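# Unscrew a bottle cap and set both down

## Task

Twist the cap off the bottle and place it on the desk, with the bottle left upright there by itself. At the end both the bottle and the cap must be still, and neither may be resting on or propped up by the robot. A cap still held in the gripper when the job is incomplete counts for nothing. Anything the robot is touching at the end must not drop more than about a fingernail's thickness once released, or the task fails. Nothing may be pushed or dropped off the table.

## Robot and tools

ROBOT. Two arms, left_arm and right_arm, each with six joints plus a parallel gripper. The joint order is always waist, shoulder, elbow, wrist pitch, wrist yaw, wrist roll. Stated joint ranges in radians: waist -2.618 to 3.054, shoulder 0.000 to 3.142, elbow 0.000 to 3.142, wrist pitch -1.571 to 1.571, wrist yaw -1.571 to 1.571, wrist roll -2.094 to 2.094. Each real end may sit up to 0.036 rad either side of these numbers.

FRAME. Positions in results use one shared scene frame in metres: origin on the table surface midway between the arms, +z up, +x out across the table, +y toward left_arm. The names left and right refer to the arms, not to sides of a picture. Orientation is given as a wxyz quaternion. On the gripper, the fingers extend along its +z axis and close along its y axis; the reported hand point lies between the finger pads, roughly 1 cm short of the tips. Reported hand positions can be somewhat wrong, especially with the arm stretched out.

execute_actions. Argument actions is a list holding zero or one item. An empty list only reads the current state. A wait item is {"steps": N} with N up to 300; it sends nothing new and returns once N control steps (each 1/30 s) have passed since the previous result, including your reply time. A move item is {"rows": [...], "steps": N} with N up to 15 (default 15) and up to 15 rows; each row drives one step and the final row repeats to fill the rest. Optional pictures (true/false) controls whether camera images come back; by default they do. A rejected call sends nothing.

ROW LAYOUT. One list of 14 numbers covering both arms, each in [-1, 1]: left_arm waist, shoulder, elbow, wrist pitch, wrist yaw, wrist roll, gripper; then the same seven for right_arm. Send all 14 even if one arm stays put.

JOINT NUMBERS are offsets, not poses. They are measured from that arm's joint angles in the latest result that printed them (before any such result, or in the second and later calls within one reply, from where the arm is when the action begins), never from the previous row. Scale: 1.0 equals 1.202 rad for waist, 1.258 shoulder, 1.238 elbow, 2.073 wrist pitch, and 2.022 for wrist yaw and for wrist roll. A call is rejected if it would push a joint more than 0.036 rad beyond its stated end. A request beyond the real end that also goes further out than now is clipped at the end, and the result then prints "joint sent to its limit" (possibly about an earlier action still running). Missing that line does not prove there is room left.

GRIPPER NUMBER is absolute: +1 fully open (pad gap 0.094 m), -1 closed. Away from the extremes the fingers go to where grip_measured would read the value sent. To hold something, command about 0.03 under grip_measured for a firm grip, less under for a lighter one. Per-pad force tops out near 50 to 62 N (lower on some grippers, and lower on parts under about 2 mm thick); first contact can spike higher. Each gripper's reading may be off by up to about 1 mm, consistently.

MOTION LIMITS. Each joint target is kept within a lead of the measured angle: 0.202 rad waist, 0.258 shoulder, 0.238 elbow, 0.573 wrist pitch, 0.522 wrist yaw and roll. If targets would move the hand more than 70 mm from where it is, all of them are pulled back proportionally, so large moves take several actions. Zero offsets are not a pause: they steer the arm back to the reference angles and can let it sag. To hold an arm, send offsets back to the intended angles in a reply's first call and zeros in later ones, increasing the aim if a joint keeps falling short.

BETWEEN CALLS. Arms keep heading to the last row's target until everything is nearly still or a step is HELD; fingers still moving continue regardless.

RESULT LINES. The state line shows each arm's hand position and quaternion. Joint positions and Joint velocities list each arm's six joints (rad, rad/s) then finger gap (m, m/s). grip_measured is the opening on the command scale. "joint command not followed" means a clearance check altered or blocked joint targets on some steps (the rest of the row still ran). HELD marks steps where your row was not fully sent. MOTOR HOT appears from 75 °C; at 90 °C the hot arm is stopped for 10 s, and at 100 °C it goes limp and falls; these are reported as OVER-TEMPERATURE FAULT. Holding loads heats motors, even while you think.

zoom_image. Arguments camera (cam_high, cam_left_wrist or cam_right_wrist) and region [x0, y0, x1, y1] in that camera's pixels from the top-left, at most 504 by 504. It returns a closer view of the latest image. Image sizes: cam_high 504x504, wrist cameras 616x616 (fisheye). Calibration matrices are provided and may be a little off.

finished_scene. Replying with no tool call ends everything.

AVOID. Arms colliding or pressing on each other; dropping or slamming objects; hard pushes; knocking anything off the table; leaving the cap held or the bottle leaning on a gripper. Parts you hold may be tugged briefly, and loose objects may get nudged, so check before finishing.

Each tool is called after "Request:" as a command line: name --argument value for each argument, lists and objects as JSON in quotes; but a table of rows of numbers goes row by row, as --pt "numbers of a row", without its own name.

## Session

Request:
execute_actions --actions '[]'

Scene clock: 0.00 s of 4800.00 s.
left_arm: end_effector_position=(+0.2356, +0.1859, +0.1321) grip_measured=+1.000 end_effector_quat_wxyz=(-0.097, -0.379, +0.917, -0.079) | right_arm: end_effector_position=(+0.4479, -0.2916, +0.3757) grip_measured=+1.000 end_effector_quat_wxyz=(-0.098, +0.704, -0.568, +0.415)
Joint positions: left_arm=[-0.464  1.409  1.152 -1.348  0.248 -1.142  0.094] | right_arm=[-0.045  1.776  2.224 -1.2    0.373 -1.901  0.094]
Joint velocities: left_arm=[ 0.002 -0.007  0.017 -0.037 -0.022 -0.007  0.   ] | right_arm=[ 0.002 -0.007 -0.007  0.022 -0.051  0.007  0.   ]
Motor temperatures (°C, as the motors report them): left_arm=[21 21 23 22 21 20] | right_arm=[23 23 25 26 21 21]
camera_calibration (this result's frames):
cam_left_wrist: T_world_to_cam=[[0.588488, -0.796751, 0.137366, -0.00758234], [-0.585525, -0.30283, 0.751967, 0.132512], [-0.557532, -0.522955, -0.644729, 0.434342], [0, 0, 0, 1]] pos_world=[0.324211, 0.261229, 0.18143]
cam_right_wrist: T_world_to_cam=[[0.733899, 0.0988398, 0.672029, -0.54333], [-0.609529, -0.340806, 0.715769, -0.102234], [0.299778, -0.934924, -0.189871, -0.206097], [0, 0, 0, 1]] pos_world=[0.398218, -0.173825, 0.399178]

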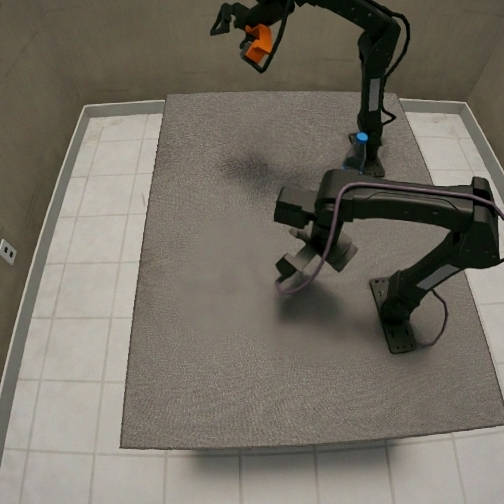

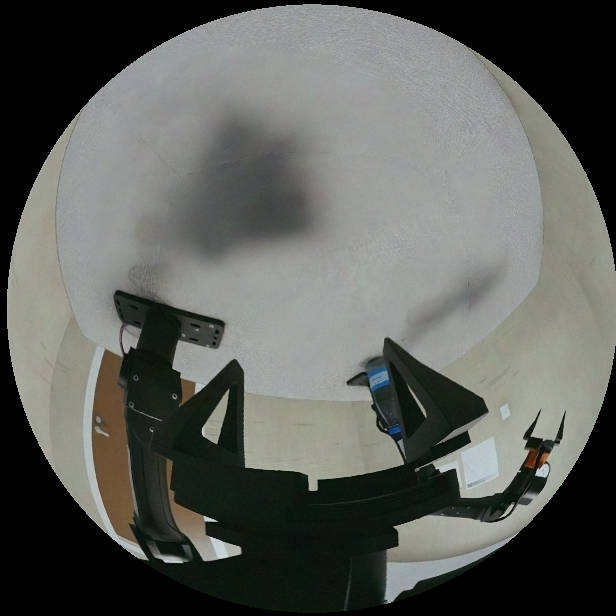

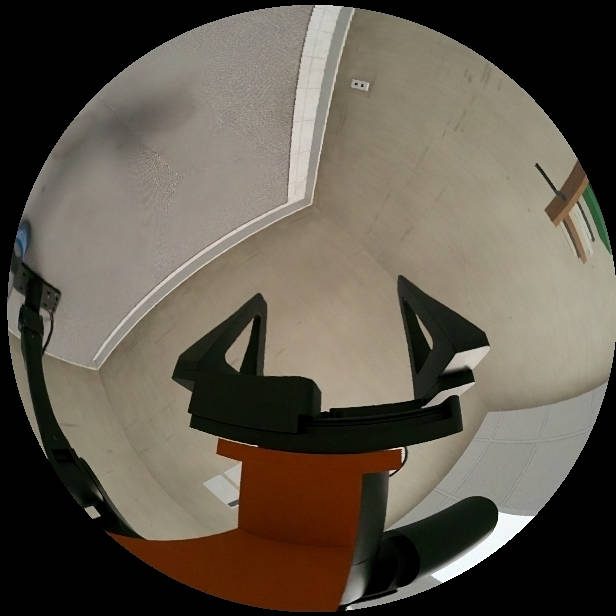

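Request:
execute_actions --actions '[{"rows":[[0.6,-0.2,0,0.3,-0.11,0.56,1,0,-0.1,-0.1,0,-0.18,0.94,1],[0.6,-0.3,-0.1,0.5,-0.11,0.56,1,0,-0.2,-0.15,0,-0.18,0.94,1],[0.6,-0.4,-0.2,0.74,-0.11,0.56,1,0,-0.3,-0.2,0,-0.18,0.94,1],[0.6,-0.5,-0.3,0.74,-0.11,0.56,1,0,-0.4,-0.3,0,-0.18,0.94,1],[0.6,-0.647,-0.35,0.74,-0.11,0.56,1,0,-0.585,-0.47,-0.07,-0.18,0.94,1]]}]' --pictures false

Request:
execute_actions --actions '[{"steps":40}]'

Scene clock: 11.03 s of 4800.00 s.
left_arm: end_effector_position=(+0.3343, +0.3841, +0.3188) grip_measured=+1.000 end_effector_quat_wxyz=(+0.642, -0.188, +0.743, -0.003) | right_arm: end_effector_position=(+0.2386, -0.2434, +0.3737) grip_measured=+1.000 end_effector_quat_wxyz=(+0.395, -0.289, +0.861, -0.135)
Joint positions: left_arm=[ 0.194  0.687  0.755 -0.245  0.052 -0.244  0.094] | right_arm=[-0.046  1.021  1.644 -1.333  0.038 -0.621  0.094]
Joint velocities: left_arm=[ 0.574 -0.637 -0.017  1.985 -0.11   1.018  0.   ] | right_arm=[ 0.007 -0.598 -0.017 -0.081 -0.183  2.777  0.   ]
Motor temperatures (°C, as the motors report them): left_arm=[21 22 23 22 21 20] | right_arm=[23 24 25 28 21 21]
Steps of this call (steps 1 to 90: nothing new was sent; then 7.53 s passed at rest; steps 91 to 105: all 15 steps of this action). Readings (joint positions):
91: left_arm=[-0.453 1.396 1.148 -1.322 0.240 -1.103] | right_arm=[-0.046 1.763 2.201 -1.191 0.333 -1.833]
92: left_arm=[-0.420 1.363 1.127 -1.248 0.221 -1.035] | right_arm=[-0.048 1.726 2.144 -1.178 0.272 -1.738]
94: left_arm=[-0.304 1.232 1.020 -1.024 0.169 -0.861] | right_arm=[-0.046 1.624 2.005 -1.178 0.185 -1.563]
98: left_arm=[-0.042 0.936 0.785 -0.664 0.089 -0.535] | right_arm=[-0.046 1.369 1.741 -1.250 0.102 -1.255]
105: the state above

Scene clock: 12.37 s of 4800.00 s.
left_arm: end_effector_position=(+0.3023, +0.3933, +0.4430) grip_measured=+1.000 end_effector_quat_wxyz=(+0.802, -0.093, +0.576, +0.125) | right_arm: end_effector_position=(+0.2403, -0.2390, +0.3687) grip_measured=+1.000 end_effector_quat_wxyz=(+0.407, -0.019, +0.913, +0.001)
Joint positions: left_arm=[ 0.248  0.608  0.751  0.182  0.032 -0.016  0.094] | right_arm=[-0.046  1.035  1.644 -1.343  0.014 -0.005  0.094]
Joint velocities: left_arm=[ 0.007 -0.007 -0.017 -0.007 -0.037 -0.037  0.   ] | right_arm=[-0.012  0.012 -0.007  0.022  0.007  0.051  0.   ]
Motor temperatures (°C, as the motors report them): left_arm=[21 22 23 23 21 20] | right_arm=[23 24 25 28 21 21]
Steps of this call (steps 1 to 40: the robot went on to your last target). Readings (joint positions):
1: left_arm=[0.213 0.666 0.754 -0.173 0.048 -0.207] | right_arm=[-0.046 1.007 1.644 -1.336 0.034 -0.524]
2: left_arm=[0.229 0.647 0.752 -0.100 0.044 -0.170] | right_arm=[-0.046 1.004 1.644 -1.340 0.030 -0.427]
4: left_arm=[0.245 0.619 0.751 0.017 0.037 -0.115] | right_arm=[-0.046 1.013 1.644 -1.342 0.026 -0.275]
8: left_arm=[0.248 0.608 0.751 0.134 0.034 -0.056] | right_arm=[-0.046 1.033 1.644 -1.342 0.020 -0.115]
40: the state above
camera_calibration (this result's frames):
cam_left_wrist: T_world_to_cam=[[0.328058, -0.930889, -0.160697, 0.339264], [-0.339423, 0.0425948, -0.939669, 0.539734], [0.881572, 0.36281, -0.301992, -0.154867], [0, 0, 0, 1]] pos_world=[0.208426, 0.349015, 0.514921]
cam_right_wrist: T_world_to_cam=[[-0.0859101, -0.976619, -0.197065, -0.13109], [-0.99599, 0.079231, 0.0415452, 0.235994], [-0.0249602, 0.199844, -0.97951, 0.544311], [0, 0, 0, 1]] pos_world=[0.237372, -0.255501, 0.49752]

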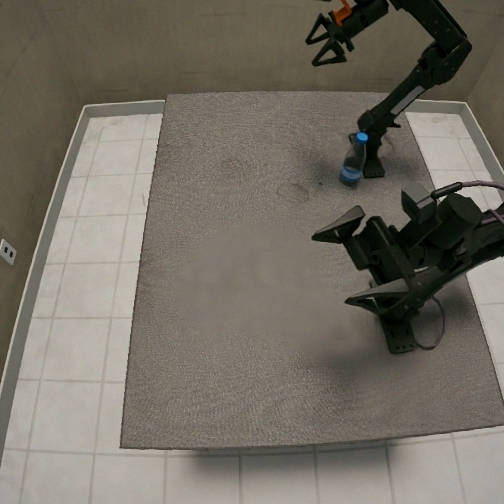

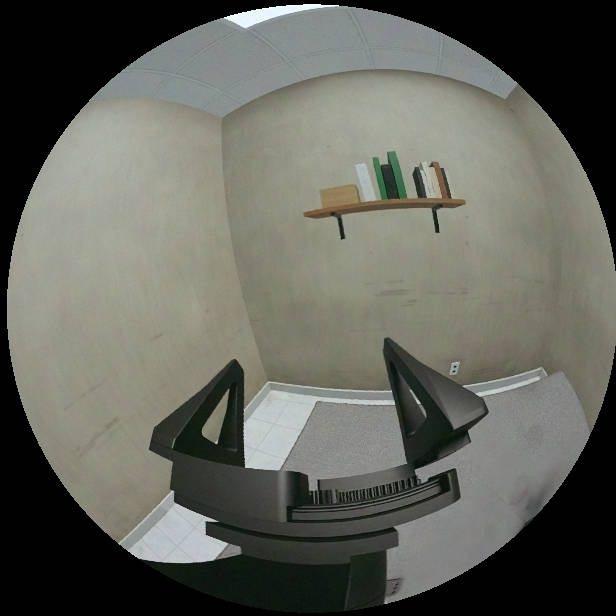

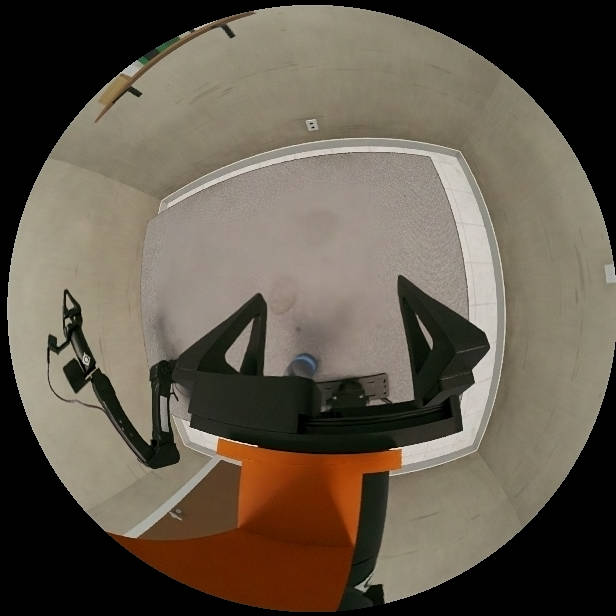

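Request:
execute_actions --actions '[{"rows":[[-0.75,0,-0.56,0.44,-0.01,0,1,0,0,0,0,0,0,1]]}]' --pictures false

Request:
execute_actions --actions '[{"steps":15}]' --pictures false

Request:
execute_actions --actions '[{"rows":[[-0.75,0.68,0,0.01,0,0,1,0,0,0,0,0,0,1]]}]' --pictures false

Request:
execute_actions --actions '[{"steps":30}]'

Scene clock: 30.63 s of 4800.00 s.
left_arm: end_effector_position=(+0.2704, +0.1646, +0.2979) grip_measured=+1.000 end_effector_quat_wxyz=(+0.813, +0.147, +0.509, -0.239) | right_arm: end_effector_position=(+0.2403, -0.2390, +0.3687) grip_measured=+1.000 end_effector_quat_wxyz=(+0.407, -0.019, +0.913, +0.002)
Joint positions: left_arm=[-0.644  0.606  0.043  1.016  0.022 -0.016  0.094] | right_arm=[-0.046  1.035  1.644 -1.343  0.014 -0.005  0.094]
Joint velocities: left_arm=[-0.154 -0.002 -0.012  0.637 -0.007 -0.066  0.   ] | right_arm=[-0.007 -0.002 -0.002 -0.037 -0.037 -0.037  0.   ]
Motor temperatures (°C, as the motors report them): left_arm=[21 21 23 25 21 20] | right_arm=[23 23 26 28 21 21]
Steps of this call (steps 1 to 15: the robot went on to your last target; steps 16 to 90: nothing new was sent; then 14.77 s passed at rest; steps 91 to 105: all 15 steps of this action). Readings (joint positions):
91: left_arm=[0.221 0.608 0.718 0.262 0.017 -0.016] | right_arm=[-0.046 1.035 1.644 -1.343 0.014 -0.005]
92: left_arm=[0.153 0.606 0.655 0.400 0.011 -0.016] | right_arm=[-0.046 1.035 1.644 -1.343 0.014 -0.005]
94: left_arm=[0.009 0.606 0.509 0.628 0.011 -0.016] | right_arm=[-0.046 1.035 1.644 -1.343 0.014 -0.005]
98: left_arm=[-0.279 0.606 0.201 0.909 0.011 -0.016] | right_arm=[-0.046 1.035 1.644 -1.343 0.014 -0.005]
105: the state above

Scene clock: 31.13 s of 4800.00 s.
left_arm: end_effector_position=(+0.2632, +0.1690, +0.3138) grip_measured=+1.000 end_effector_quat_wxyz=(+0.831, +0.138, +0.480, -0.244) | right_arm: end_effector_position=(+0.2403, -0.2390, +0.3687) grip_measured=+1.000 end_effector_quat_wxyz=(+0.407, -0.019, +0.913, +0.002)
Joint positions: left_arm=[-0.646  0.606  0.043  1.088  0.018 -0.016  0.094] | right_arm=[-0.046  1.035  1.644 -1.343  0.014 -0.005  0.094]
Joint velocities: left_arm=[-0.002  0.002  0.002 -0.022 -0.022 -0.007  0.   ] | right_arm=[ 0.007 -0.002 -0.017 -0.007 -0.051 -0.007  0.   ]
Motor temperatures (°C, as the motors report them): left_arm=[21 21 23 25 21 20] | right_arm=[23 23 26 28 21 21]
Steps of this call (steps 1 to 15: the robot went on to your last target). Readings (joint positions):
1: left_arm=[-0.646 0.606 0.043 1.033 0.022 -0.016] | right_arm=[-0.046 1.035 1.644 -1.343 0.014 -0.005]
2: left_arm=[-0.646 0.606 0.043 1.046 0.021 -0.016] | right_arm=[-0.046 1.035 1.644 -1.343 0.014 -0.005]
4: left_arm=[-0.646 0.606 0.043 1.064 0.020 -0.016] | right_arm=[-0.046 1.035 1.644 -1.343 0.014 -0.005]
8: left_arm=[-0.646 0.606 0.043 1.081 0.019 -0.016] | right_arm=[-0.046 1.035 1.644 -1.343 0.014 -0.005]
15: the state above

Scene clock: 31.63 s of 4800.00 s.
left_arm: end_effector_position=(+0.0887, -0.0186, +0.0736) grip_measured=+1.000 end_effector_quat_wxyz=(+0.437, +0.528, +0.611, -0.397) | right_arm: end_effector_position=(+0.2403, -0.2390, +0.3687) grip_measured=+1.000 end_effector_quat_wxyz=(+0.407, -0.019, +0.913, +0.002)
Joint positions: left_arm=[-1.524  1.455  0.05   1.096  0.026 -0.016  0.094] | right_arm=[-0.046  1.035  1.644 -1.343  0.014 -0.005  0.094]
Joint velocities: left_arm=[-0.706  0.002 -0.017  0.095  0.11  -0.066  0.   ] | right_arm=[-0.012  0.007 -0.017 -0.022 -0.037 -0.051  0.   ]
Motor temperatures (°C, as the motors report them): left_arm=[21 21 23 25 21 20] | right_arm=[23 23 26 28 21 21]
Steps of this call (steps 1 to 15: all 15 steps of this action). Readings (joint positions):
1: left_arm=[-0.674 0.637 0.043 1.109 0.005 -0.016] | right_arm=[-0.046 1.035 1.644 -1.343 0.014 -0.005]
2: left_arm=[-0.742 0.709 0.048 1.141 0.002 -0.016] | right_arm=[-0.046 1.035 1.644 -1.343 0.014 -0.005]
4: left_arm=[-0.870 0.865 0.050 1.142 0.006 -0.016] | right_arm=[-0.046 1.035 1.644 -1.343 0.014 -0.005]
8: left_arm=[-1.109 1.167 0.050 1.134 0.008 -0.016] | right_arm=[-0.046 1.035 1.644 -1.343 0.014 -0.005]
15: the state above

Scene clock: 32.63 s of 4800.00 s.
left_arm: end_effector_position=(+0.0832, -0.0200, +0.0759) grip_measured=+1.000 end_effector_quat_wxyz=(+0.437, +0.531, +0.604, -0.403) | right_arm: end_effector_position=(+0.2403, -0.2390, +0.3687) grip_measured=+1.000 end_effector_quat_wxyz=(+0.407, -0.019, +0.913, +0.002)
Joint positions: left_arm=[-1.543  1.455  0.05   1.106  0.024 -0.016  0.094] | right_arm=[-0.046  1.035  1.644 -1.343  0.014 -0.005  0.094]
Joint velocities: left_arm=[ 0.002 -0.007  0.002  0.007  0.007  0.051  0.   ] | right_arm=[-0.012 -0.022  0.002 -0.051  0.051 -0.066  0.   ]
Motor temperatures (°C, as the motors report them): left_arm=[21 21 23 25 21 20] | right_arm=[23 23 26 28 21 21]
Steps of this call (steps 1 to 30: the robot went on to your last target). Readings (joint positions):
1: left_arm=[-1.539 1.455 0.050 1.100 0.028 -0.016] | right_arm=[-0.046 1.035 1.644 -1.343 0.014 -0.005]
2: left_arm=[-1.543 1.455 0.050 1.102 0.028 -0.016] | right_arm=[-0.046 1.035 1.644 -1.343 0.014 -0.005]
4: left_arm=[-1.543 1.455 0.050 1.104 0.027 -0.016] | right_arm=[-0.046 1.035 1.644 -1.343 0.014 -0.005]
8: left_arm=[-1.543 1.455 0.050 1.105 0.025 -0.016] | right_arm=[-0.046 1.035 1.644 -1.343 0.014 -0.005]
30: the state above
All arms were judged still, so your last target was given up. Only a new action makes them travel on or press farther. Fingers that are still opening or closing keep moving.
camera_calibration (this result's frames):
cam_left_wrist: T_world_to_cam=[[-0.991367, -0.0335585, -0.126748, 0.0925189], [0.0473287, 0.809924, -0.584623, 0.0941993], [0.122276, -0.585575, -0.801343, 0.159545], [0, 0, 0, 1]] pos_world=[0.0677534, 0.0202361, 0.194648]
cam_right_wrist: T_world_to_cam=[[-0.0861608, -0.976541, -0.197341, -0.13091], [-0.99597, 0.0794735, 0.0415747, 0.236036], [-0.024916, 0.200128, -0.979453, 0.544348], [0, 0, 0, 1]] pos_world=[0.237368, -0.255537, 0.497516]

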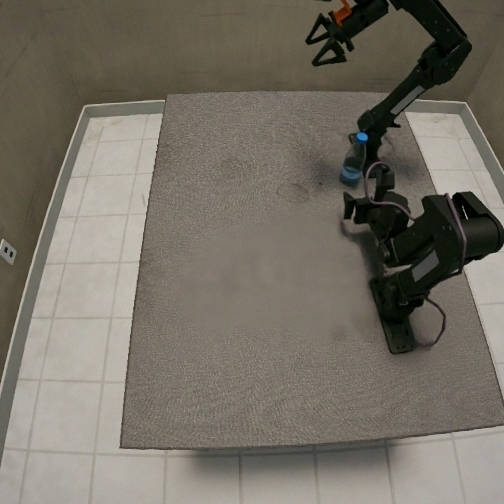

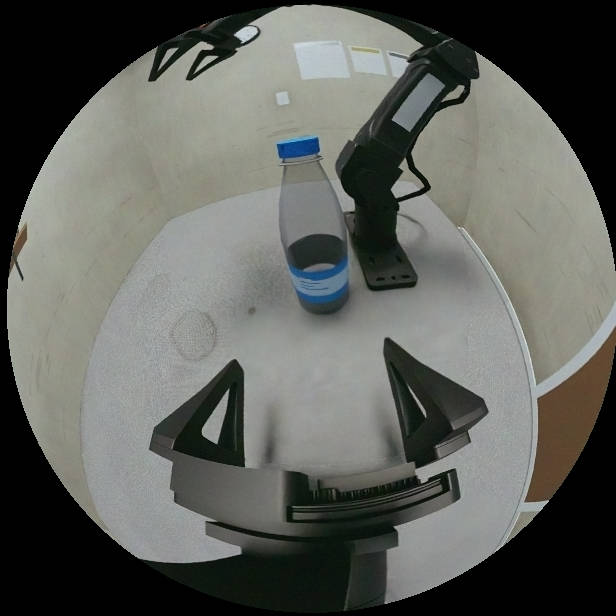

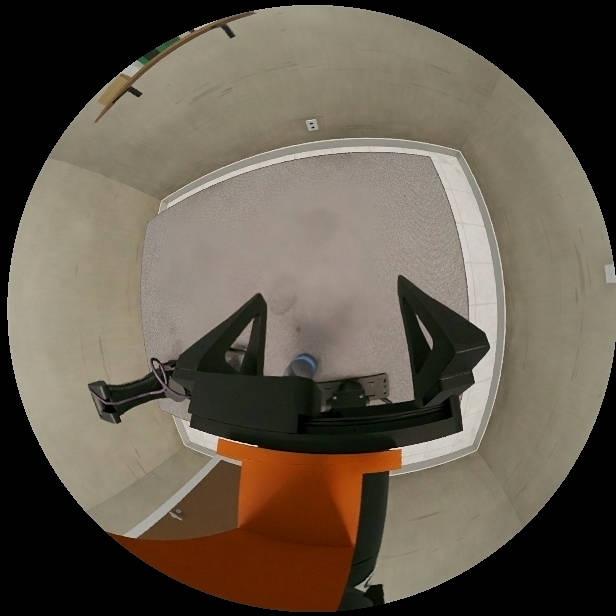

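Request:
execute_actions --actions '[{"rows":[[-0.03,0.05,0.03,0.04,0,0,1,0,0,0,0,0,0,1],[-0.03,0.1,0.05,0.07,0,0,1,0,0,0,0,0,0,1],[-0.03,0.15,0.08,0.1,0,0,1,0,0,0,0,0,0,1],[-0.03,0.2,0.1,0.13,0,0,1,0,0,0,0,0,0,1],[-0.03,0.25,0.13,0.15,0,0,1,0,0,0,0,0,0,1],[-0.03,0.3,0.15,0.17,0,0,1,0,0,0,0,0,0,1],[-0.03,0.34,0.18,0.19,0,0,1,0,0,0,0,0,0,1],[-0.03,0.38,0.2,0.19,0,0,1,0,0,0,0,0,0,1],[-0.03,0.41,0.23,0.19,0,0,1,0,0,0,0,0,0,1],[-0.03,0.44,0.25,0.19,0,0,1,0,0,0,0,0,0,1],[-0.03,0.47,0.28,0.19,0,0,1,0,0,0,0,0,0,1],[-0.03,0.5,0.31,0.19,0,0,1,0,0,0,0,0,0,1],[-0.03,0.52,0.33,0.19,0,0,1,0,0,0,0,0,0,1],[-0.03,0.54,0.35,0.19,0,0,1,0,0,0,0,0,0,1],[-0.03,0.55,0.37,0.19,0,0,1,0,0,0,0,0,0,1]]}]' --pictures false

Request:
execute_actions --actions '[{"steps":20}]'

Scene clock: 47.20 s of 4800.00 s.
left_arm: end_effector_position=(+0.0858, -0.1294, +0.0518) grip_measured=+1.000 end_effector_quat_wxyz=(+0.464, +0.517, +0.571, -0.438) | right_arm: end_effector_position=(+0.2403, -0.2390, +0.3687) grip_measured=+1.000 end_effector_quat_wxyz=(+0.407, -0.019, +0.913, +0.002)
Joint positions: left_arm=[-1.57   2.095  0.441  1.466  0.023 -0.016  0.094] | right_arm=[-0.046  1.035  1.644 -1.343  0.014 -0.005  0.094]
Joint velocities: left_arm=[-0.017  0.716  0.75   0.095  0.037  0.066  0.   ] | right_arm=[-0.002  0.002  0.012 -0.066 -0.007 -0.022  0.   ]
Motor temperatures (°C, as the motors report them): left_arm=[21 22 23 27 21 20] | right_arm=[23 23 26 28 21 21]
Steps of this call (steps 1 to 90: nothing new was sent; then 11.07 s passed at rest; steps 91 to 105: all 15 steps of this action). Readings (joint positions):
91: left_arm=[-1.546 1.461 0.050 1.115 0.022 -0.016] | right_arm=[-0.046 1.035 1.644 -1.343 0.014 -0.005]
92: left_arm=[-1.555 1.483 0.054 1.141 0.022 -0.016] | right_arm=[-0.046 1.035 1.644 -1.343 0.014 -0.005]
94: left_arm=[-1.567 1.578 0.092 1.209 0.023 -0.016] | right_arm=[-0.046 1.035 1.644 -1.343 0.014 -0.005]
98: left_arm=[-1.570 1.821 0.225 1.365 0.023 -0.016] | right_arm=[-0.046 1.035 1.644 -1.343 0.014 -0.005]
105: the state above

Scene clock: 47.87 s of 4800.00 s.
left_arm: end_effector_position=(+0.0870, -0.1412, +0.0568) grip_measured=+1.000 end_effector_quat_wxyz=(+0.475, +0.508, +0.562, -0.448) | right_arm: end_effector_position=(+0.2403, -0.2390, +0.3687) grip_measured=+1.000 end_effector_quat_wxyz=(+0.407, -0.019, +0.913, +0.002)
Joint positions: left_arm=[-1.57   2.13   0.485  1.497  0.023 -0.016  0.094] | right_arm=[-0.046  1.035  1.644 -1.343  0.014 -0.005  0.094]
Joint velocities: left_arm=[-0.002 -0.002 -0.007 -0.066 -0.022  0.022  0.   ] | right_arm=[-0.027  0.002  0.002 -0.081 -0.007  0.022  0.   ]
Motor temperatures (°C, as the motors report them): left_arm=[21 22 23 27 21 20] | right_arm=[23 23 26 28 21 21]
Steps of this call (steps 1 to 20: the robot went on to your last target). Readings (joint positions):
1: left_arm=[-1.570 2.114 0.463 1.469 0.023 -0.016] | right_arm=[-0.046 1.035 1.644 -1.343 0.014 -0.005]
2: left_arm=[-1.570 2.126 0.478 1.470 0.023 -0.016] | right_arm=[-0.046 1.035 1.644 -1.343 0.014 -0.005]
4: left_arm=[-1.570 2.130 0.485 1.476 0.023 -0.016] | right_arm=[-0.046 1.035 1.644 -1.343 0.014 -0.005]
8: left_arm=[-1.570 2.130 0.485 1.490 0.023 -0.016] | right_arm=[-0.046 1.035 1.644 -1.343 0.014 -0.005]
20: the state above
camera_calibration (this result's frames):
cam_left_wrist: T_world_to_cam=[[-0.989786, -0.0281833, -0.139745, 0.0911847], [0.0782148, 0.712195, -0.697611, 0.170953], [0.119187, -0.701416, -0.702716, 0.0511352], [0, 0, 0, 1]] pos_world=[0.0707877, -0.083315, 0.167935]
cam_right_wrist: T_world_to_cam=[[-0.0861608, -0.976541, -0.197341, -0.13091], [-0.99597, 0.0794735, 0.0415747, 0.236036], [-0.024916, 0.200128, -0.979453, 0.544348], [0, 0, 0, 1]] pos_world=[0.237368, -0.255537, 0.497516]

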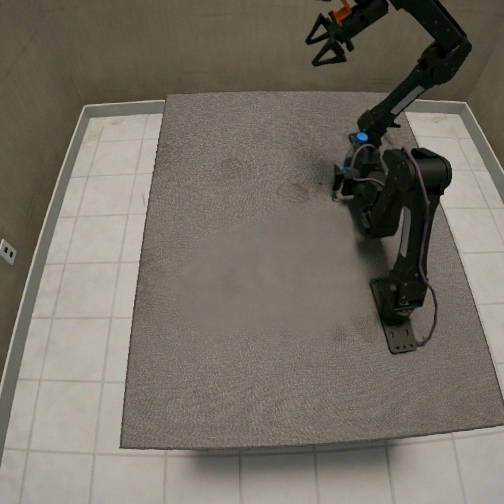

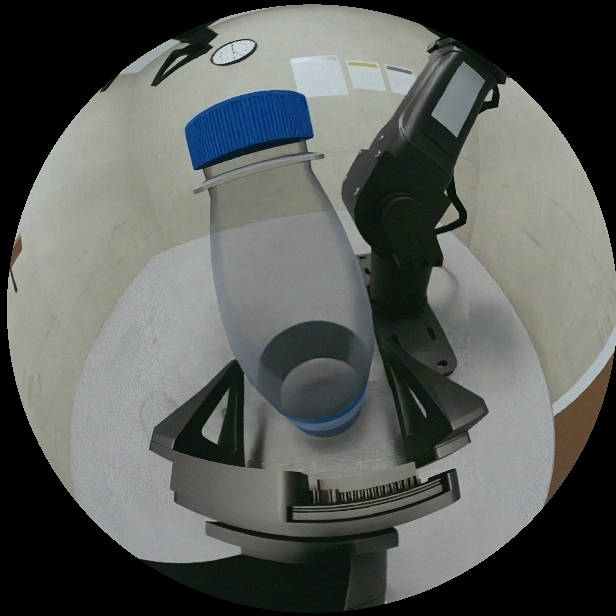

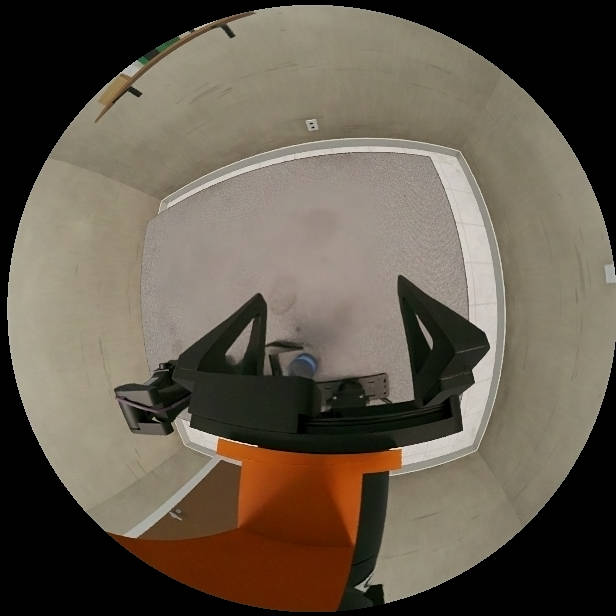

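Request:
execute_actions --actions '[{"rows":[[0,0.02,0.01,0.032,0,0,1,0,0,0,0,0,0,1],[0,0.03,0.01,0.032,0,0,0.9,0,0,0,0,0,0,1],[0,0.04,0.01,0.032,0,0,0.8,0,0,0,0,0,0,1],[0,0.05,0.01,0.032,0,0,0.7,0,0,0,0,0,0,1],[0,0.06,0.01,0.032,0,0,0.6,0,0,0,0,0,0,1],[0,0.07,0.01,0.032,0,0,0.6,0,0,0,0,0,0,1],[0,0.08,0.01,0.032,0,0,0.6,0,0,0,0,0,0,1]]}]' --pictures false

Request:
execute_actions --actions '[{"rows":[[0,0,0,0,0,0,0.5,0,0,0,0,0,0,1],[0,0,0,0,0,0,0.4,0,0,0,0,0,0,1],[0,0,0,0,0,0,0.33,0,0,0,0,0,0,1],[0,0,0,0,0,0,0.26,0,0,0,0,0,0,1],[0,0,0,0,0,0,0.2,0,0,0,0,0,0,1],[0,0,0,0,0,0,0,0,0,0,0,0,0,1]]}]'

Scene clock: 56.67 s of 4800.00 s.
left_arm: end_effector_position=(+0.0866, -0.1376, +0.0364) grip_measured=+0.602 end_effector_quat_wxyz=(+0.469, +0.513, +0.567, -0.442) | right_arm: end_effector_position=(+0.2403, -0.2390, +0.3687) grip_measured=+1.000 end_effector_quat_wxyz=(+0.407, -0.019, +0.913, +0.002)
Joint positions: left_arm=[-1.57   2.215  0.485  1.561  0.023 -0.016  0.075] | right_arm=[-0.046  1.035  1.644 -1.343  0.014 -0.005  0.094]
Joint velocities: left_arm=[-0.002 -0.022  0.012  0.007 -0.007  0.007 -0.   ] | right_arm=[-0.012 -0.012 -0.007  0.007  0.022 -0.081  0.   ]
Motor temperatures (°C, as the motors report them): left_arm=[21 22 23 28 21 20] | right_arm=[23 23 26 29 21 21]
Steps of this call (steps 1 to 15: the robot went on to your last target; steps 16 to 90: nothing new was sent; then 5.30 s passed at rest; steps 91 to 105: all 15 steps of this action). Readings (joint positions):
91: left_arm=[-1.570 2.131 0.485 1.502 0.023 -0.016] | right_arm=[-0.046 1.035 1.644 -1.343 0.014 -0.005]
92: left_arm=[-1.570 2.134 0.485 1.514 0.023 -0.016] | right_arm=[-0.046 1.035 1.644 -1.343 0.014 -0.005]
94: left_arm=[-1.570 2.146 0.485 1.539 0.023 -0.016] | right_arm=[-0.046 1.035 1.644 -1.343 0.014 -0.005]
98: left_arm=[-1.570 2.194 0.485 1.558 0.023 -0.016] | right_arm=[-0.046 1.035 1.644 -1.343 0.014 -0.005]
105: the state above

Scene clock: 57.17 s of 4800.00 s.
left_arm: end_effector_position=(+0.0866, -0.1376, +0.0364) grip_measured=+0.241 end_effector_quat_wxyz=(+0.469, +0.513, +0.567, -0.442) | right_arm: end_effector_position=(+0.2403, -0.2390, +0.3687) grip_measured=+1.000 end_effector_quat_wxyz=(+0.407, -0.019, +0.913, +0.002)
Joint positions: left_arm=[-1.57   2.215  0.485  1.561  0.023 -0.016  0.058] | right_arm=[-0.046  1.035  1.644 -1.343  0.014 -0.005  0.094]
Joint velocities: left_arm=[-0.007  0.002 -0.007 -0.022 -0.037  0.037  0.001] | right_arm=[-0.012  0.002  0.012  0.007  0.051  0.007  0.   ]
Motor temperatures (°C, as the motors report them): left_arm=[21 22 23 28 21 20] | right_arm=[23 23 26 29 21 21]
Steps of this call (steps 1 to 15: all 15 steps of this action). Readings (joint positions):
1: left_arm=[-1.570 2.215 0.485 1.561 0.023 -0.016] | right_arm=[-0.046 1.035 1.644 -1.343 0.014 -0.005]
2: left_arm=[-1.570 2.215 0.485 1.561 0.023 -0.016] | right_arm=[-0.046 1.035 1.644 -1.343 0.014 -0.005]
4: left_arm=[-1.570 2.215 0.485 1.561 0.023 -0.016] | right_arm=[-0.046 1.035 1.644 -1.343 0.014 -0.005]
8: left_arm=[-1.570 2.215 0.485 1.561 0.023 -0.016] | right_arm=[-0.046 1.035 1.644 -1.343 0.014 -0.005]
15: the state above
camera_calibration (this result's frames):
cam_left_wrist: T_world_to_cam=[[-0.990084, -0.0252828, -0.138182, 0.0884342], [0.0767354, 0.726601, -0.682761, 0.155747], [0.117665, -0.686595, -0.717456, 0.0420387], [0, 0, 0, 1]] pos_world=[0.0706595, -0.0820666, 0.148719]
cam_right_wrist: T_world_to_cam=[[-0.0861608, -0.976541, -0.197341, -0.13091], [-0.99597, 0.0794735, 0.0415747, 0.236036], [-0.024916, 0.200128, -0.979453, 0.544348], [0, 0, 0, 1]] pos_world=[0.237368, -0.255537, 0.497516]

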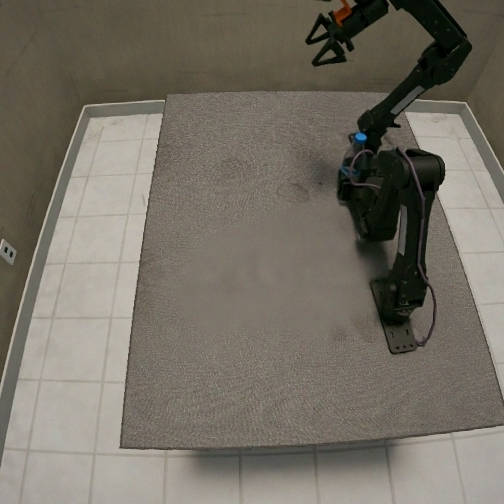

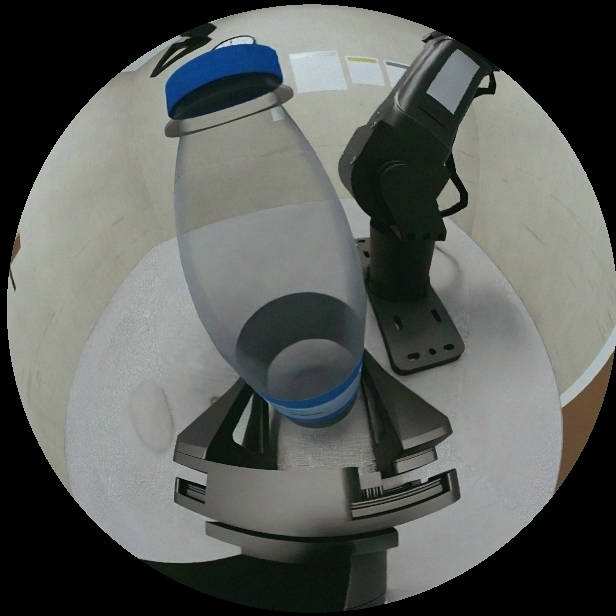

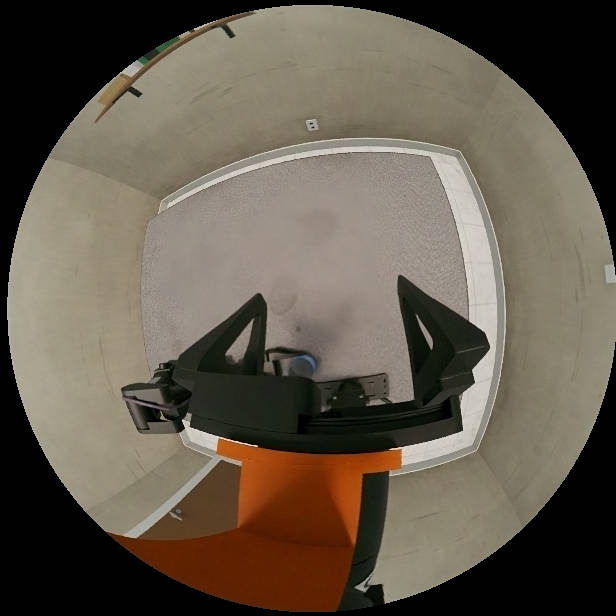

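Request:
execute_actions --actions '[{"rows":[[0,-0.03,0,0,0,0,0.15,0,0,0,0,0,0,0.5],[0,-0.06,0,0,0,0,0.15,0,0,0,0,0,0,0.5],[0,-0.1,0,-0.02,0,0,0.15,0,0,0,0,0,0,0.5],[0,-0.15,0,-0.05,0,0,0.15,0,0,0,0,0,0,0.5],[0,-0.2,0,-0.09,0,0,0.15,0,0,0,0,0,0,0.5],[0,-0.25,0,-0.13,0,0,0.15,0,0,0,0,0,0,0.5],[0,-0.3,0,-0.17,0,0,0.15,0,0,0,0,0,0,0.5],[0,-0.35,0,-0.21,0,0,0.15,0,0,0,0,0,0,0.5],[0,-0.4,0,-0.25,0,0,0.15,0,0,0,0,0,0,0.5],[0,-0.45,0,-0.29,0,0,0.15,0,0,0,0,0,0,0.5],[0,-0.5,0,-0.33,0,0,0.15,0,0,0,0,0,0,0.5],[0,-0.55,0,-0.37,0,0,0.15,0,0,0,0,0,0,0.5],[0,-0.6,0,-0.41,0,0,0.15,0,0,0,0,0,0,0.5],[0,-0.66,0,-0.46,0,0,0.15,0,0,0,0,0,0,0.5]]}]' --pictures false

Request:
execute_actions --actions '[{"steps":15}]' --pictures false

Request:
execute_actions --actions '[{"rows":[[0,-0.06,0,-0.05,0,0,0.15,0.03,0,0,0,0,0,0.5],[-0.02,-0.12,0,-0.1,0,0,0.15,0.06,0,0,0,0,0,0.5],[-0.04,-0.18,0,-0.16,0,0,0.15,0.09,0,0,0,0,0,0.5],[-0.06,-0.24,0,-0.22,0,0,0.15,0.12,0,0,0,0,0,0.5],[-0.08,-0.3,0,-0.28,0,0,0.15,0.15,0,0,0,0,0,0.5],[-0.1,-0.36,0,-0.34,0,0,0.15,0.18,0,0,0,0,0,0.5],[-0.12,-0.42,0,-0.4,0,0,0.15,0.21,0,0,0,0,0,0.5],[-0.14,-0.48,0,-0.46,0,0,0.15,0.24,0,0,0,0,0,0.5],[-0.14,-0.54,0,-0.52,0,0,0.15,0.27,0,0,0,0,0,0.5],[-0.14,-0.6,0,-0.58,0,0,0.15,0.3,0,0,0,0,0,0.5],[-0.14,-0.67,0,-0.64,0,0,0.15,0.3,0,0,0,0,0,0.5]]}]' --pictures false

Request:
execute_actions --actions '[{"steps":25}]' --pictures false

Request:
execute_actions --actions '[{"rows":[[0,0,0,0,0,0,0.15,0.91,-0.04,0,-0.02,0,0,0.5]]}]' --pictures false

Request:
execute_actions --actions '[{"steps":12}]' --pictures false

Request:
execute_actions --actions '[{"rows":[[0,0,0,0,0,0,0.15,0,0,-0.05,0,0,0,0.5],[0,0,0,0,0,0,0.15,0,0,-0.1,0,0,0,0.5],[0,0,0,0,0,0,0.15,0,0,-0.15,0,0,0,0.5],[0,0,0,0,0,0,0.15,0,0,-0.185,0,0,0,0.5]]}]'

Scene clock: 85.40 s of 4800.00 s.
left_arm: end_effector_position=(+0.0848, -0.1200, +0.1962) grip_measured=+0.241 end_effector_quat_wxyz=(+0.499, +0.490, +0.540, -0.469) | right_arm: end_effector_position=(+0.2403, -0.2390, +0.3687) grip_measured=+0.503 end_effector_quat_wxyz=(+0.407, -0.019, +0.913, +0.002)
Joint positions: left_arm=[-1.57   1.462  0.485  0.916  0.023 -0.016  0.058] | right_arm=[-0.046  1.035  1.644 -1.343  0.014 -0.005  0.071]
Joint velocities: left_arm=[-0.002 -1.477  0.002 -1.692 -0.022 -0.007 -0.   ] | right_arm=[ 0.002 -0.007 -0.007 -0.037  0.022 -0.037  0.   ]
Motor temperatures (°C, as the motors report them): left_arm=[21 23 23 29 21 20] | right_arm=[23 23 26 29 21 21]
Steps of this call (steps 1 to 15: the robot went on to your last target; steps 16 to 90: nothing new was sent; then 24.73 s passed at rest; steps 91 to 105: all 15 steps of this action). Readings (joint positions):
91: left_arm=[-1.570 2.214 0.485 1.560 0.023 -0.016] | right_arm=[-0.046 1.035 1.644 -1.343 0.014 -0.005]
92: left_arm=[-1.570 2.207 0.485 1.558 0.023 -0.016] | right_arm=[-0.046 1.035 1.644 -1.343 0.014 -0.005]
94: left_arm=[-1.570 2.157 0.485 1.524 0.023 -0.016] | right_arm=[-0.046 1.035 1.644 -1.343 0.014 -0.005]
98: left_arm=[-1.570 1.916 0.485 1.360 0.023 -0.016] | right_arm=[-0.046 1.035 1.644 -1.343 0.014 -0.005]
105: the state above

Scene clock: 85.90 s of 4800.00 s.
left_arm: end_effector_position=(+0.0832, -0.1045, +0.1589) grip_measured=+0.241 end_effector_quat_wxyz=(+0.442, +0.532, +0.589, -0.418) | right_arm: end_effector_position=(+0.2403, -0.2390, +0.3687) grip_measured=+0.503 end_effector_quat_wxyz=(+0.407, -0.019, +0.913, +0.002)
Joint positions: left_arm=[-1.57   1.386  0.485  0.639  0.023 -0.016  0.058] | right_arm=[-0.046  1.035  1.644 -1.343  0.014 -0.005  0.071]
Joint velocities: left_arm=[ 0.002  0.007 -0.022 -0.066 -0.022 -0.037 -0.   ] | right_arm=[ 0.012 -0.007  0.002  0.007  0.051 -0.007  0.001]
Motor temperatures (°C, as the motors report them): left_arm=[21 23 23 29 21 20] | right_arm=[23 23 26 29 21 21]
Steps of this call (steps 1 to 15: the robot went on to your last target). Readings (joint positions):
1: left_arm=[-1.570 1.422 0.485 0.870 0.023 -0.016] | right_arm=[-0.046 1.035 1.644 -1.343 0.014 -0.005]
2: left_arm=[-1.570 1.398 0.485 0.838 0.023 -0.016] | right_arm=[-0.046 1.035 1.644 -1.343 0.014 -0.005]
4: left_arm=[-1.570 1.386 0.485 0.783 0.023 -0.016] | right_arm=[-0.046 1.035 1.644 -1.343 0.014 -0.005]
8: left_arm=[-1.570 1.386 0.485 0.684 0.023 -0.016] | right_arm=[-0.046 1.035 1.644 -1.343 0.014 -0.005]
15: the state above

Scene clock: 86.40 s of 4800.00 s.
left_arm: end_effector_position=(+0.0252, +0.0407, +0.1836) grip_measured=+0.241 end_effector_quat_wxyz=(+0.342, +0.623, +0.588, -0.385) | right_arm: end_effector_position=(+0.2225, -0.1575, +0.3687) grip_measured=+0.503 end_effector_quat_wxyz=(+0.400, -0.180, +0.896, +0.074)
Joint positions: left_arm=[-1.73   0.559  0.485 -0.415  0.026 -0.016  0.058] | right_arm=[ 0.306  1.035  1.644 -1.343  0.011 -0.005  0.071]
Joint velocities: left_arm=[-0.002 -0.208 -0.012 -1.663  0.022  0.022 -0.   ] | right_arm=[ 0.022 -0.002  0.007 -0.007  0.007 -0.007  0.001]
Motor temperatures (°C, as the motors report them): left_arm=[21 23 23 29 21 20] | right_arm=[23 23 26 29 21 21]
Steps of this call (steps 1 to 15: all 15 steps of this action). Readings (joint positions):
1: left_arm=[-1.570 1.381 0.485 0.628 0.023 -0.016] | right_arm=[-0.042 1.035 1.644 -1.343 0.015 -0.005]
2: left_arm=[-1.571 1.359 0.485 0.593 0.022 -0.016] | right_arm=[-0.027 1.035 1.644 -1.343 0.017 -0.005]
4: left_arm=[-1.590 1.260 0.485 0.466 0.018 -0.016] | right_arm=[0.031 1.035 1.644 -1.343 0.018 -0.005]
8: left_arm=[-1.688 0.939 0.485 0.143 0.019 -0.016] | right_arm=[0.174 1.035 1.644 -1.343 0.016 -0.005]
15: the state above

Scene clock: 87.23 s of 4800.00 s.
left_arm: end_effector_position=(+0.0273, +0.0766, +0.1333) grip_measured=+0.241 end_effector_quat_wxyz=(+0.266, +0.664, +0.629, -0.305) | right_arm: end_effector_position=(+0.2224, -0.1574, +0.3687) grip_measured=+0.503 end_effector_quat_wxyz=(+0.400, -0.180, +0.896, +0.074)
Joint positions: left_arm=[-1.73   0.557  0.485 -0.666  0.026 -0.016  0.058] | right_arm=[ 0.306  1.035  1.644 -1.343  0.011 -0.005  0.071]
Joint velocities: left_arm=[-0.002 -0.002  0.007  0.022 -0.007  0.007 -0.   ] | right_arm=[ 0.027 -0.012 -0.007  0.037 -0.007 -0.037  0.001]
Motor temperatures (°C, as the motors report them): left_arm=[21 23 23 29 21 20] | right_arm=[23 23 26 29 21 21]
Steps of this call (steps 1 to 25: the robot went on to your last target). Readings (joint positions):
1: left_arm=[-1.730 0.557 0.485 -0.467 0.026 -0.016] | right_arm=[0.306 1.035 1.644 -1.343 0.011 -0.005]
2: left_arm=[-1.730 0.557 0.485 -0.511 0.026 -0.016] | right_arm=[0.306 1.035 1.644 -1.343 0.011 -0.005]
4: left_arm=[-1.730 0.557 0.485 -0.575 0.026 -0.016] | right_arm=[0.306 1.035 1.644 -1.343 0.011 -0.005]
8: left_arm=[-1.730 0.557 0.485 -0.635 0.026 -0.016] | right_arm=[0.306 1.035 1.644 -1.343 0.011 -0.005]
25: the state above

Scene clock: 87.73 s of 4800.00 s.
left_arm: end_effector_position=(+0.0273, +0.0764, +0.1334) grip_measured=+0.241 end_effector_quat_wxyz=(+0.267, +0.664, +0.629, -0.305) | right_arm: end_effector_position=(+0.0361, -0.0260, +0.3687) grip_measured=+0.503 end_effector_quat_wxyz=(+0.308, -0.599, +0.691, +0.263)
Joint positions: left_arm=[-1.73   0.557  0.485 -0.665  0.026 -0.016  0.058] | right_arm=[ 1.338  1.007  1.644 -1.375  0.006 -0.003  0.071]
Joint velocities: left_arm=[-0.027  0.002  0.002  0.037 -0.066  0.007 -0.001] | right_arm=[ 1.321 -0.002 -0.012 -0.007 -0.183 -0.037  0.   ]
Motor temperatures (°C, as the motors report them): left_arm=[21 23 23 29 21 20] | right_arm=[23 23 26 29 21 21]
Steps of this call (steps 1 to 15: all 15 steps of this action). Readings (joint positions):
1: left_arm=[-1.730 0.557 0.485 -0.666 0.026 -0.016] | right_arm=[0.337 1.033 1.644 -1.345 0.024 -0.002]
2: left_arm=[-1.730 0.557 0.485 -0.666 0.026 -0.016] | right_arm=[0.409 1.030 1.644 -1.350 0.026 -0.002]
4: left_arm=[-1.730 0.557 0.485 -0.666 0.026 -0.016] | right_arm=[0.556 1.021 1.644 -1.360 0.020 -0.002]
8: left_arm=[-1.730 0.557 0.485 -0.666 0.026 -0.016] | right_arm=[0.848 1.008 1.644 -1.370 0.014 -0.002]
15: the state above

Scene clock: 88.13 s of 4800.00 s.
left_arm: end_effector_position=(+0.0273, +0.0764, +0.1335) grip_measured=+0.241 end_effector_quat_wxyz=(+0.267, +0.664, +0.629, -0.305) | right_arm: end_effector_position=(+0.0234, -0.0258, +0.3674) grip_measured=+0.503 end_effector_quat_wxyz=(+0.298, -0.619, +0.675, +0.270)
Joint positions: left_arm=[-1.73   0.557  0.485 -0.665  0.026 -0.016  0.058] | right_arm=[ 1.392  1.007  1.644 -1.382  0.003 -0.003  0.071]
Joint velocities: left_arm=[ 0.022 -0.007  0.012 -0.022 -0.007  0.037 -0.001] | right_arm=[-0.002 -0.017 -0.007  0.051  0.007 -0.007 -0.001]
Motor temperatures (°C, as the motors report them): left_arm=[21 23 23 29 21 20] | right_arm=[23 23 26 29 21 21]
Steps of this call (steps 1 to 12: the robot went on to your last target). Readings (joint positions):
1: left_arm=[-1.730 0.557 0.485 -0.665 0.026 -0.016] | right_arm=[1.370 1.007 1.644 -1.375 0.003 -0.003]
2: left_arm=[-1.730 0.557 0.485 -0.665 0.026 -0.016] | right_arm=[1.385 1.007 1.644 -1.377 0.002 -0.003]
4: left_arm=[-1.730 0.557 0.485 -0.665 0.026 -0.016] | right_arm=[1.392 1.007 1.644 -1.379 0.002 -0.003]
8: left_arm=[-1.730 0.557 0.485 -0.665 0.026 -0.016] | right_arm=[1.392 1.007 1.644 -1.381 0.003 -0.003]
12: the state above

Scene clock: 88.63 s of 4800.00 s.
left_arm: end_effector_position=(+0.0273, +0.0764, +0.1335) grip_measured=+0.241 end_effector_quat_wxyz=(+0.267, +0.664, +0.629, -0.305) | right_arm: end_effector_position=(+0.0230, -0.0301, +0.2783) grip_measured=+0.503 end_effector_quat_wxyz=(+0.203, -0.650, +0.709, +0.183)
Joint positions: left_arm=[-1.73   0.557  0.485 -0.665  0.026 -0.016  0.058] | right_arm=[ 1.392  1.022  1.399 -1.394  0.003 -0.003  0.071]
Joint velocities: left_arm=[ 0.002  0.007 -0.007  0.007 -0.022  0.022  0.   ] | right_arm=[-0.007 -0.007 -0.007  0.037  0.022 -0.051 -0.001]
Motor temperatures (°C, as the motors report them): left_arm=[21 23 23 29 21 20] | right_arm=[23 23 26 29 21 21]
Steps of this call (steps 1 to 15: all 15 steps of this action). Readings (joint positions):
1: left_arm=[-1.730 0.557 0.485 -0.665 0.026 -0.016] | right_arm=[1.392 1.007 1.637 -1.379 0.003 -0.003]
2: left_arm=[-1.730 0.557 0.485 -0.665 0.026 -0.016] | right_arm=[1.392 1.003 1.616 -1.375 0.003 -0.003]
4: left_arm=[-1.730 0.557 0.485 -0.665 0.026 -0.016] | right_arm=[1.392 0.997 1.529 -1.370 0.003 -0.003]
8: left_arm=[-1.730 0.557 0.485 -0.665 0.026 -0.016] | right_arm=[1.392 1.020 1.404 -1.393 0.003 -0.003]
15: the state above
camera_calibration (this result's frames):
cam_left_wrist: T_world_to_cam=[[-0.977389, 0.198382, -0.0731775, 0.0223903], [0.209003, 0.958871, -0.192054, -0.01571], [0.0320676, -0.203006, -0.978652, 0.265876], [0, 0, 0, 1]] pos_world=[0.0166415, 0.0645966, 0.258822]
cam_right_wrist: T_world_to_cam=[[0.951894, -0.259402, -0.163123, 0.0247121], [-0.197792, -0.926719, 0.319484, -0.119177], [-0.234043, -0.27185, -0.933446, 0.386335], [0, 0, 0, 1]] pos_world=[0.0433236, 0.000992343, 0.402729]

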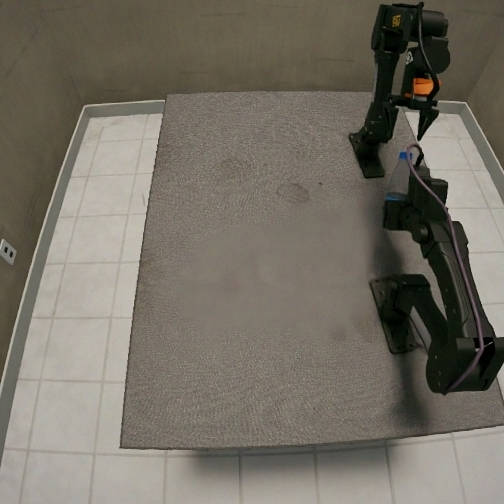

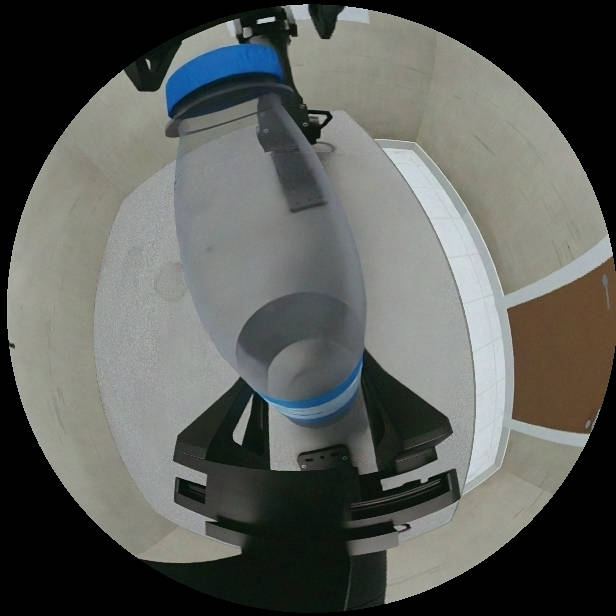

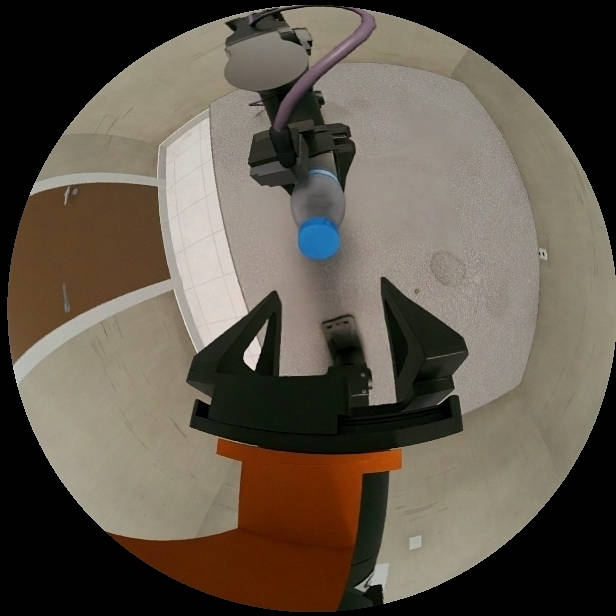

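Request:
execute_actions --actions '[{"rows":[[0,0,0,0,0,0,0.15,0.035,0,0.01,0,0,0.78,0.5]]}]' --pictures false

Request:
execute_actions --actions '[{"steps":20}]'

Scene clock: 93.20 s of 4800.00 s.
left_arm: end_effector_position=(+0.0273, +0.0764, +0.1335) grip_measured=+0.241 end_effector_quat_wxyz=(+0.267, +0.664, +0.629, -0.305) | right_arm: end_effector_position=(+0.0151, -0.0296, +0.2783) grip_measured=+0.503 end_effector_quat_wxyz=(+0.037, -0.077, +0.959, +0.270)
Joint positions: left_arm=[-1.73   0.557  0.485 -0.665  0.026 -0.016  0.058] | right_arm=[ 1.427  1.022  1.399 -1.394  0.001  1.357  0.071]
Joint velocities: left_arm=[ 0.007 -0.002 -0.012 -0.037  0.007  0.007 -0.001] | right_arm=[ 0.012  0.007  0.012 -0.037  0.007  1.473  0.001]
Motor temperatures (°C, as the motors report them): left_arm=[21 23 24 29 21 20] | right_arm=[23 23 26 28 21 21]
Steps of this call (steps 1 to 15: the robot went on to your last target; steps 16 to 90: nothing new was sent; then 1.07 s passed at rest; steps 91 to 105: all 15 steps of this action). Readings (joint positions):
91: left_arm=[-1.730 0.557 0.485 -0.665 0.026 -0.016] | right_arm=[1.399 1.022 1.399 -1.394 0.003 0.066]
92: left_arm=[-1.730 0.557 0.485 -0.665 0.026 -0.016] | right_arm=[1.410 1.022 1.399 -1.394 0.003 0.166]
94: left_arm=[-1.730 0.557 0.485 -0.665 0.026 -0.016] | right_arm=[1.424 1.022 1.399 -1.394 0.002 0.361]
98: left_arm=[-1.730 0.557 0.485 -0.665 0.026 -0.016] | right_arm=[1.427 1.022 1.399 -1.394 0.002 0.753]
105: the state above

Scene clock: 93.87 s of 4800.00 s.
left_arm: end_effector_position=(+0.0273, +0.0764, +0.1335) grip_measured=+0.241 end_effector_quat_wxyz=(+0.267, +0.664, +0.629, -0.305) | right_arm: end_effector_position=(+0.0149, -0.0296, +0.2783) grip_measured=+0.503 end_effector_quat_wxyz=(+0.007, +0.026, +0.962, +0.273)
Joint positions: left_arm=[-1.73   0.557  0.485 -0.665  0.026 -0.016  0.058] | right_arm=[ 1.427  1.022  1.399 -1.394 -0.     1.572  0.071]
Joint velocities: left_arm=[ 0.012 -0.002 -0.002 -0.051  0.007 -0.081 -0.   ] | right_arm=[-0.002 -0.017 -0.002  0.022 -0.007  0.007 -0.   ]
Motor temperatures (°C, as the motors report them): left_arm=[21 23 24 29 21 20] | right_arm=[23 23 26 28 21 21]
Steps of this call (steps 1 to 20: the robot went on to your last target). Readings (joint positions):
1: left_arm=[-1.730 0.557 0.485 -0.665 0.026 -0.016] | right_arm=[1.427 1.022 1.399 -1.394 0.000 1.401]
2: left_arm=[-1.730 0.557 0.485 -0.665 0.026 -0.016] | right_arm=[1.427 1.022 1.399 -1.394 0.000 1.436]
4: left_arm=[-1.730 0.557 0.485 -0.665 0.026 -0.016] | right_arm=[1.427 1.022 1.399 -1.394 0.000 1.486]
8: left_arm=[-1.730 0.557 0.485 -0.665 0.026 -0.016] | right_arm=[1.427 1.022 1.399 -1.394 -0.000 1.538]
20: the state above
camera_calibration (this result's frames):
cam_left_wrist: T_world_to_cam=[[-0.977389, 0.198382, -0.0731775, 0.0223903], [0.209003, 0.958871, -0.192054, -0.01571], [0.0320676, -0.203006, -0.978652, 0.265876], [0, 0, 0, 1]] pos_world=[0.0166415, 0.0645966, 0.258822]
cam_right_wrist: T_world_to_cam=[[-0.280731, -0.785278, -0.551841, 0.143555], [-0.647307, -0.26961, 0.712954, -0.203624], [-0.708649, 0.557359, -0.432628, 0.276826], [0, 0, 0, 1]] pos_world=[0.104665, -0.0964604, 0.344157]

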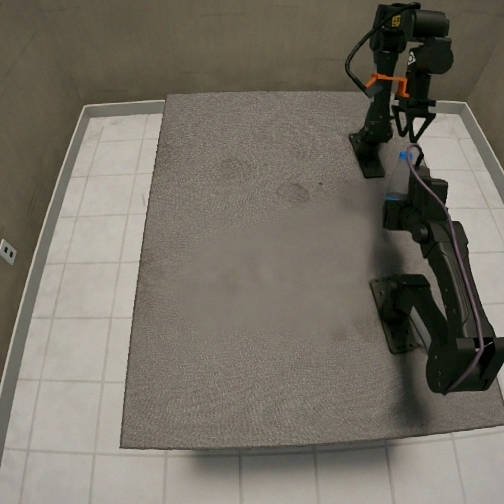

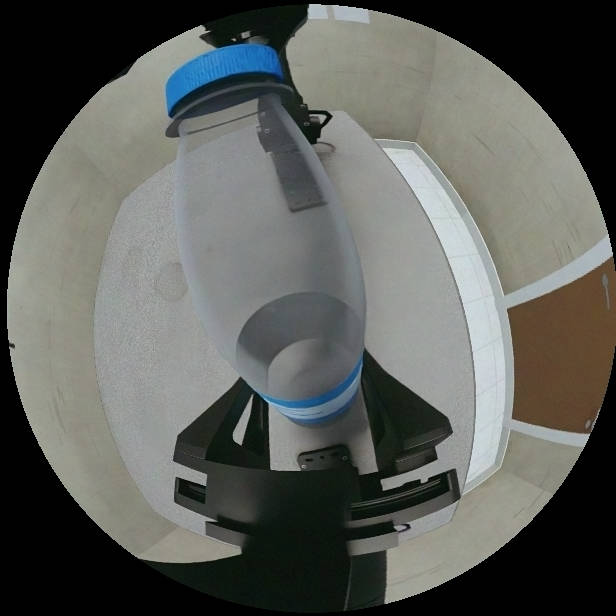

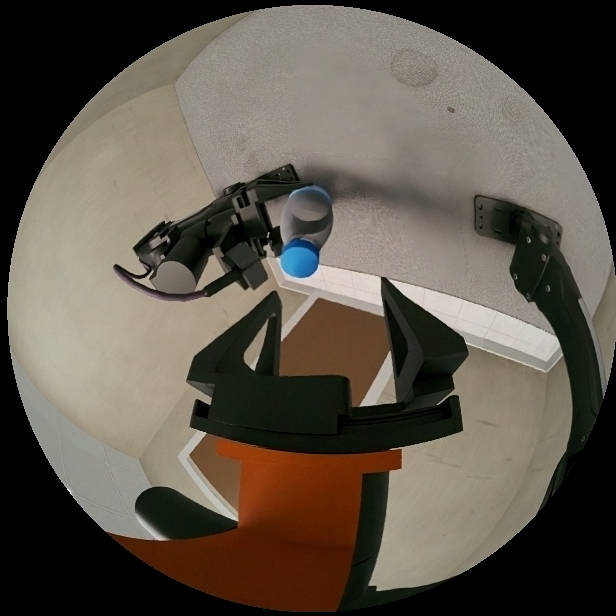

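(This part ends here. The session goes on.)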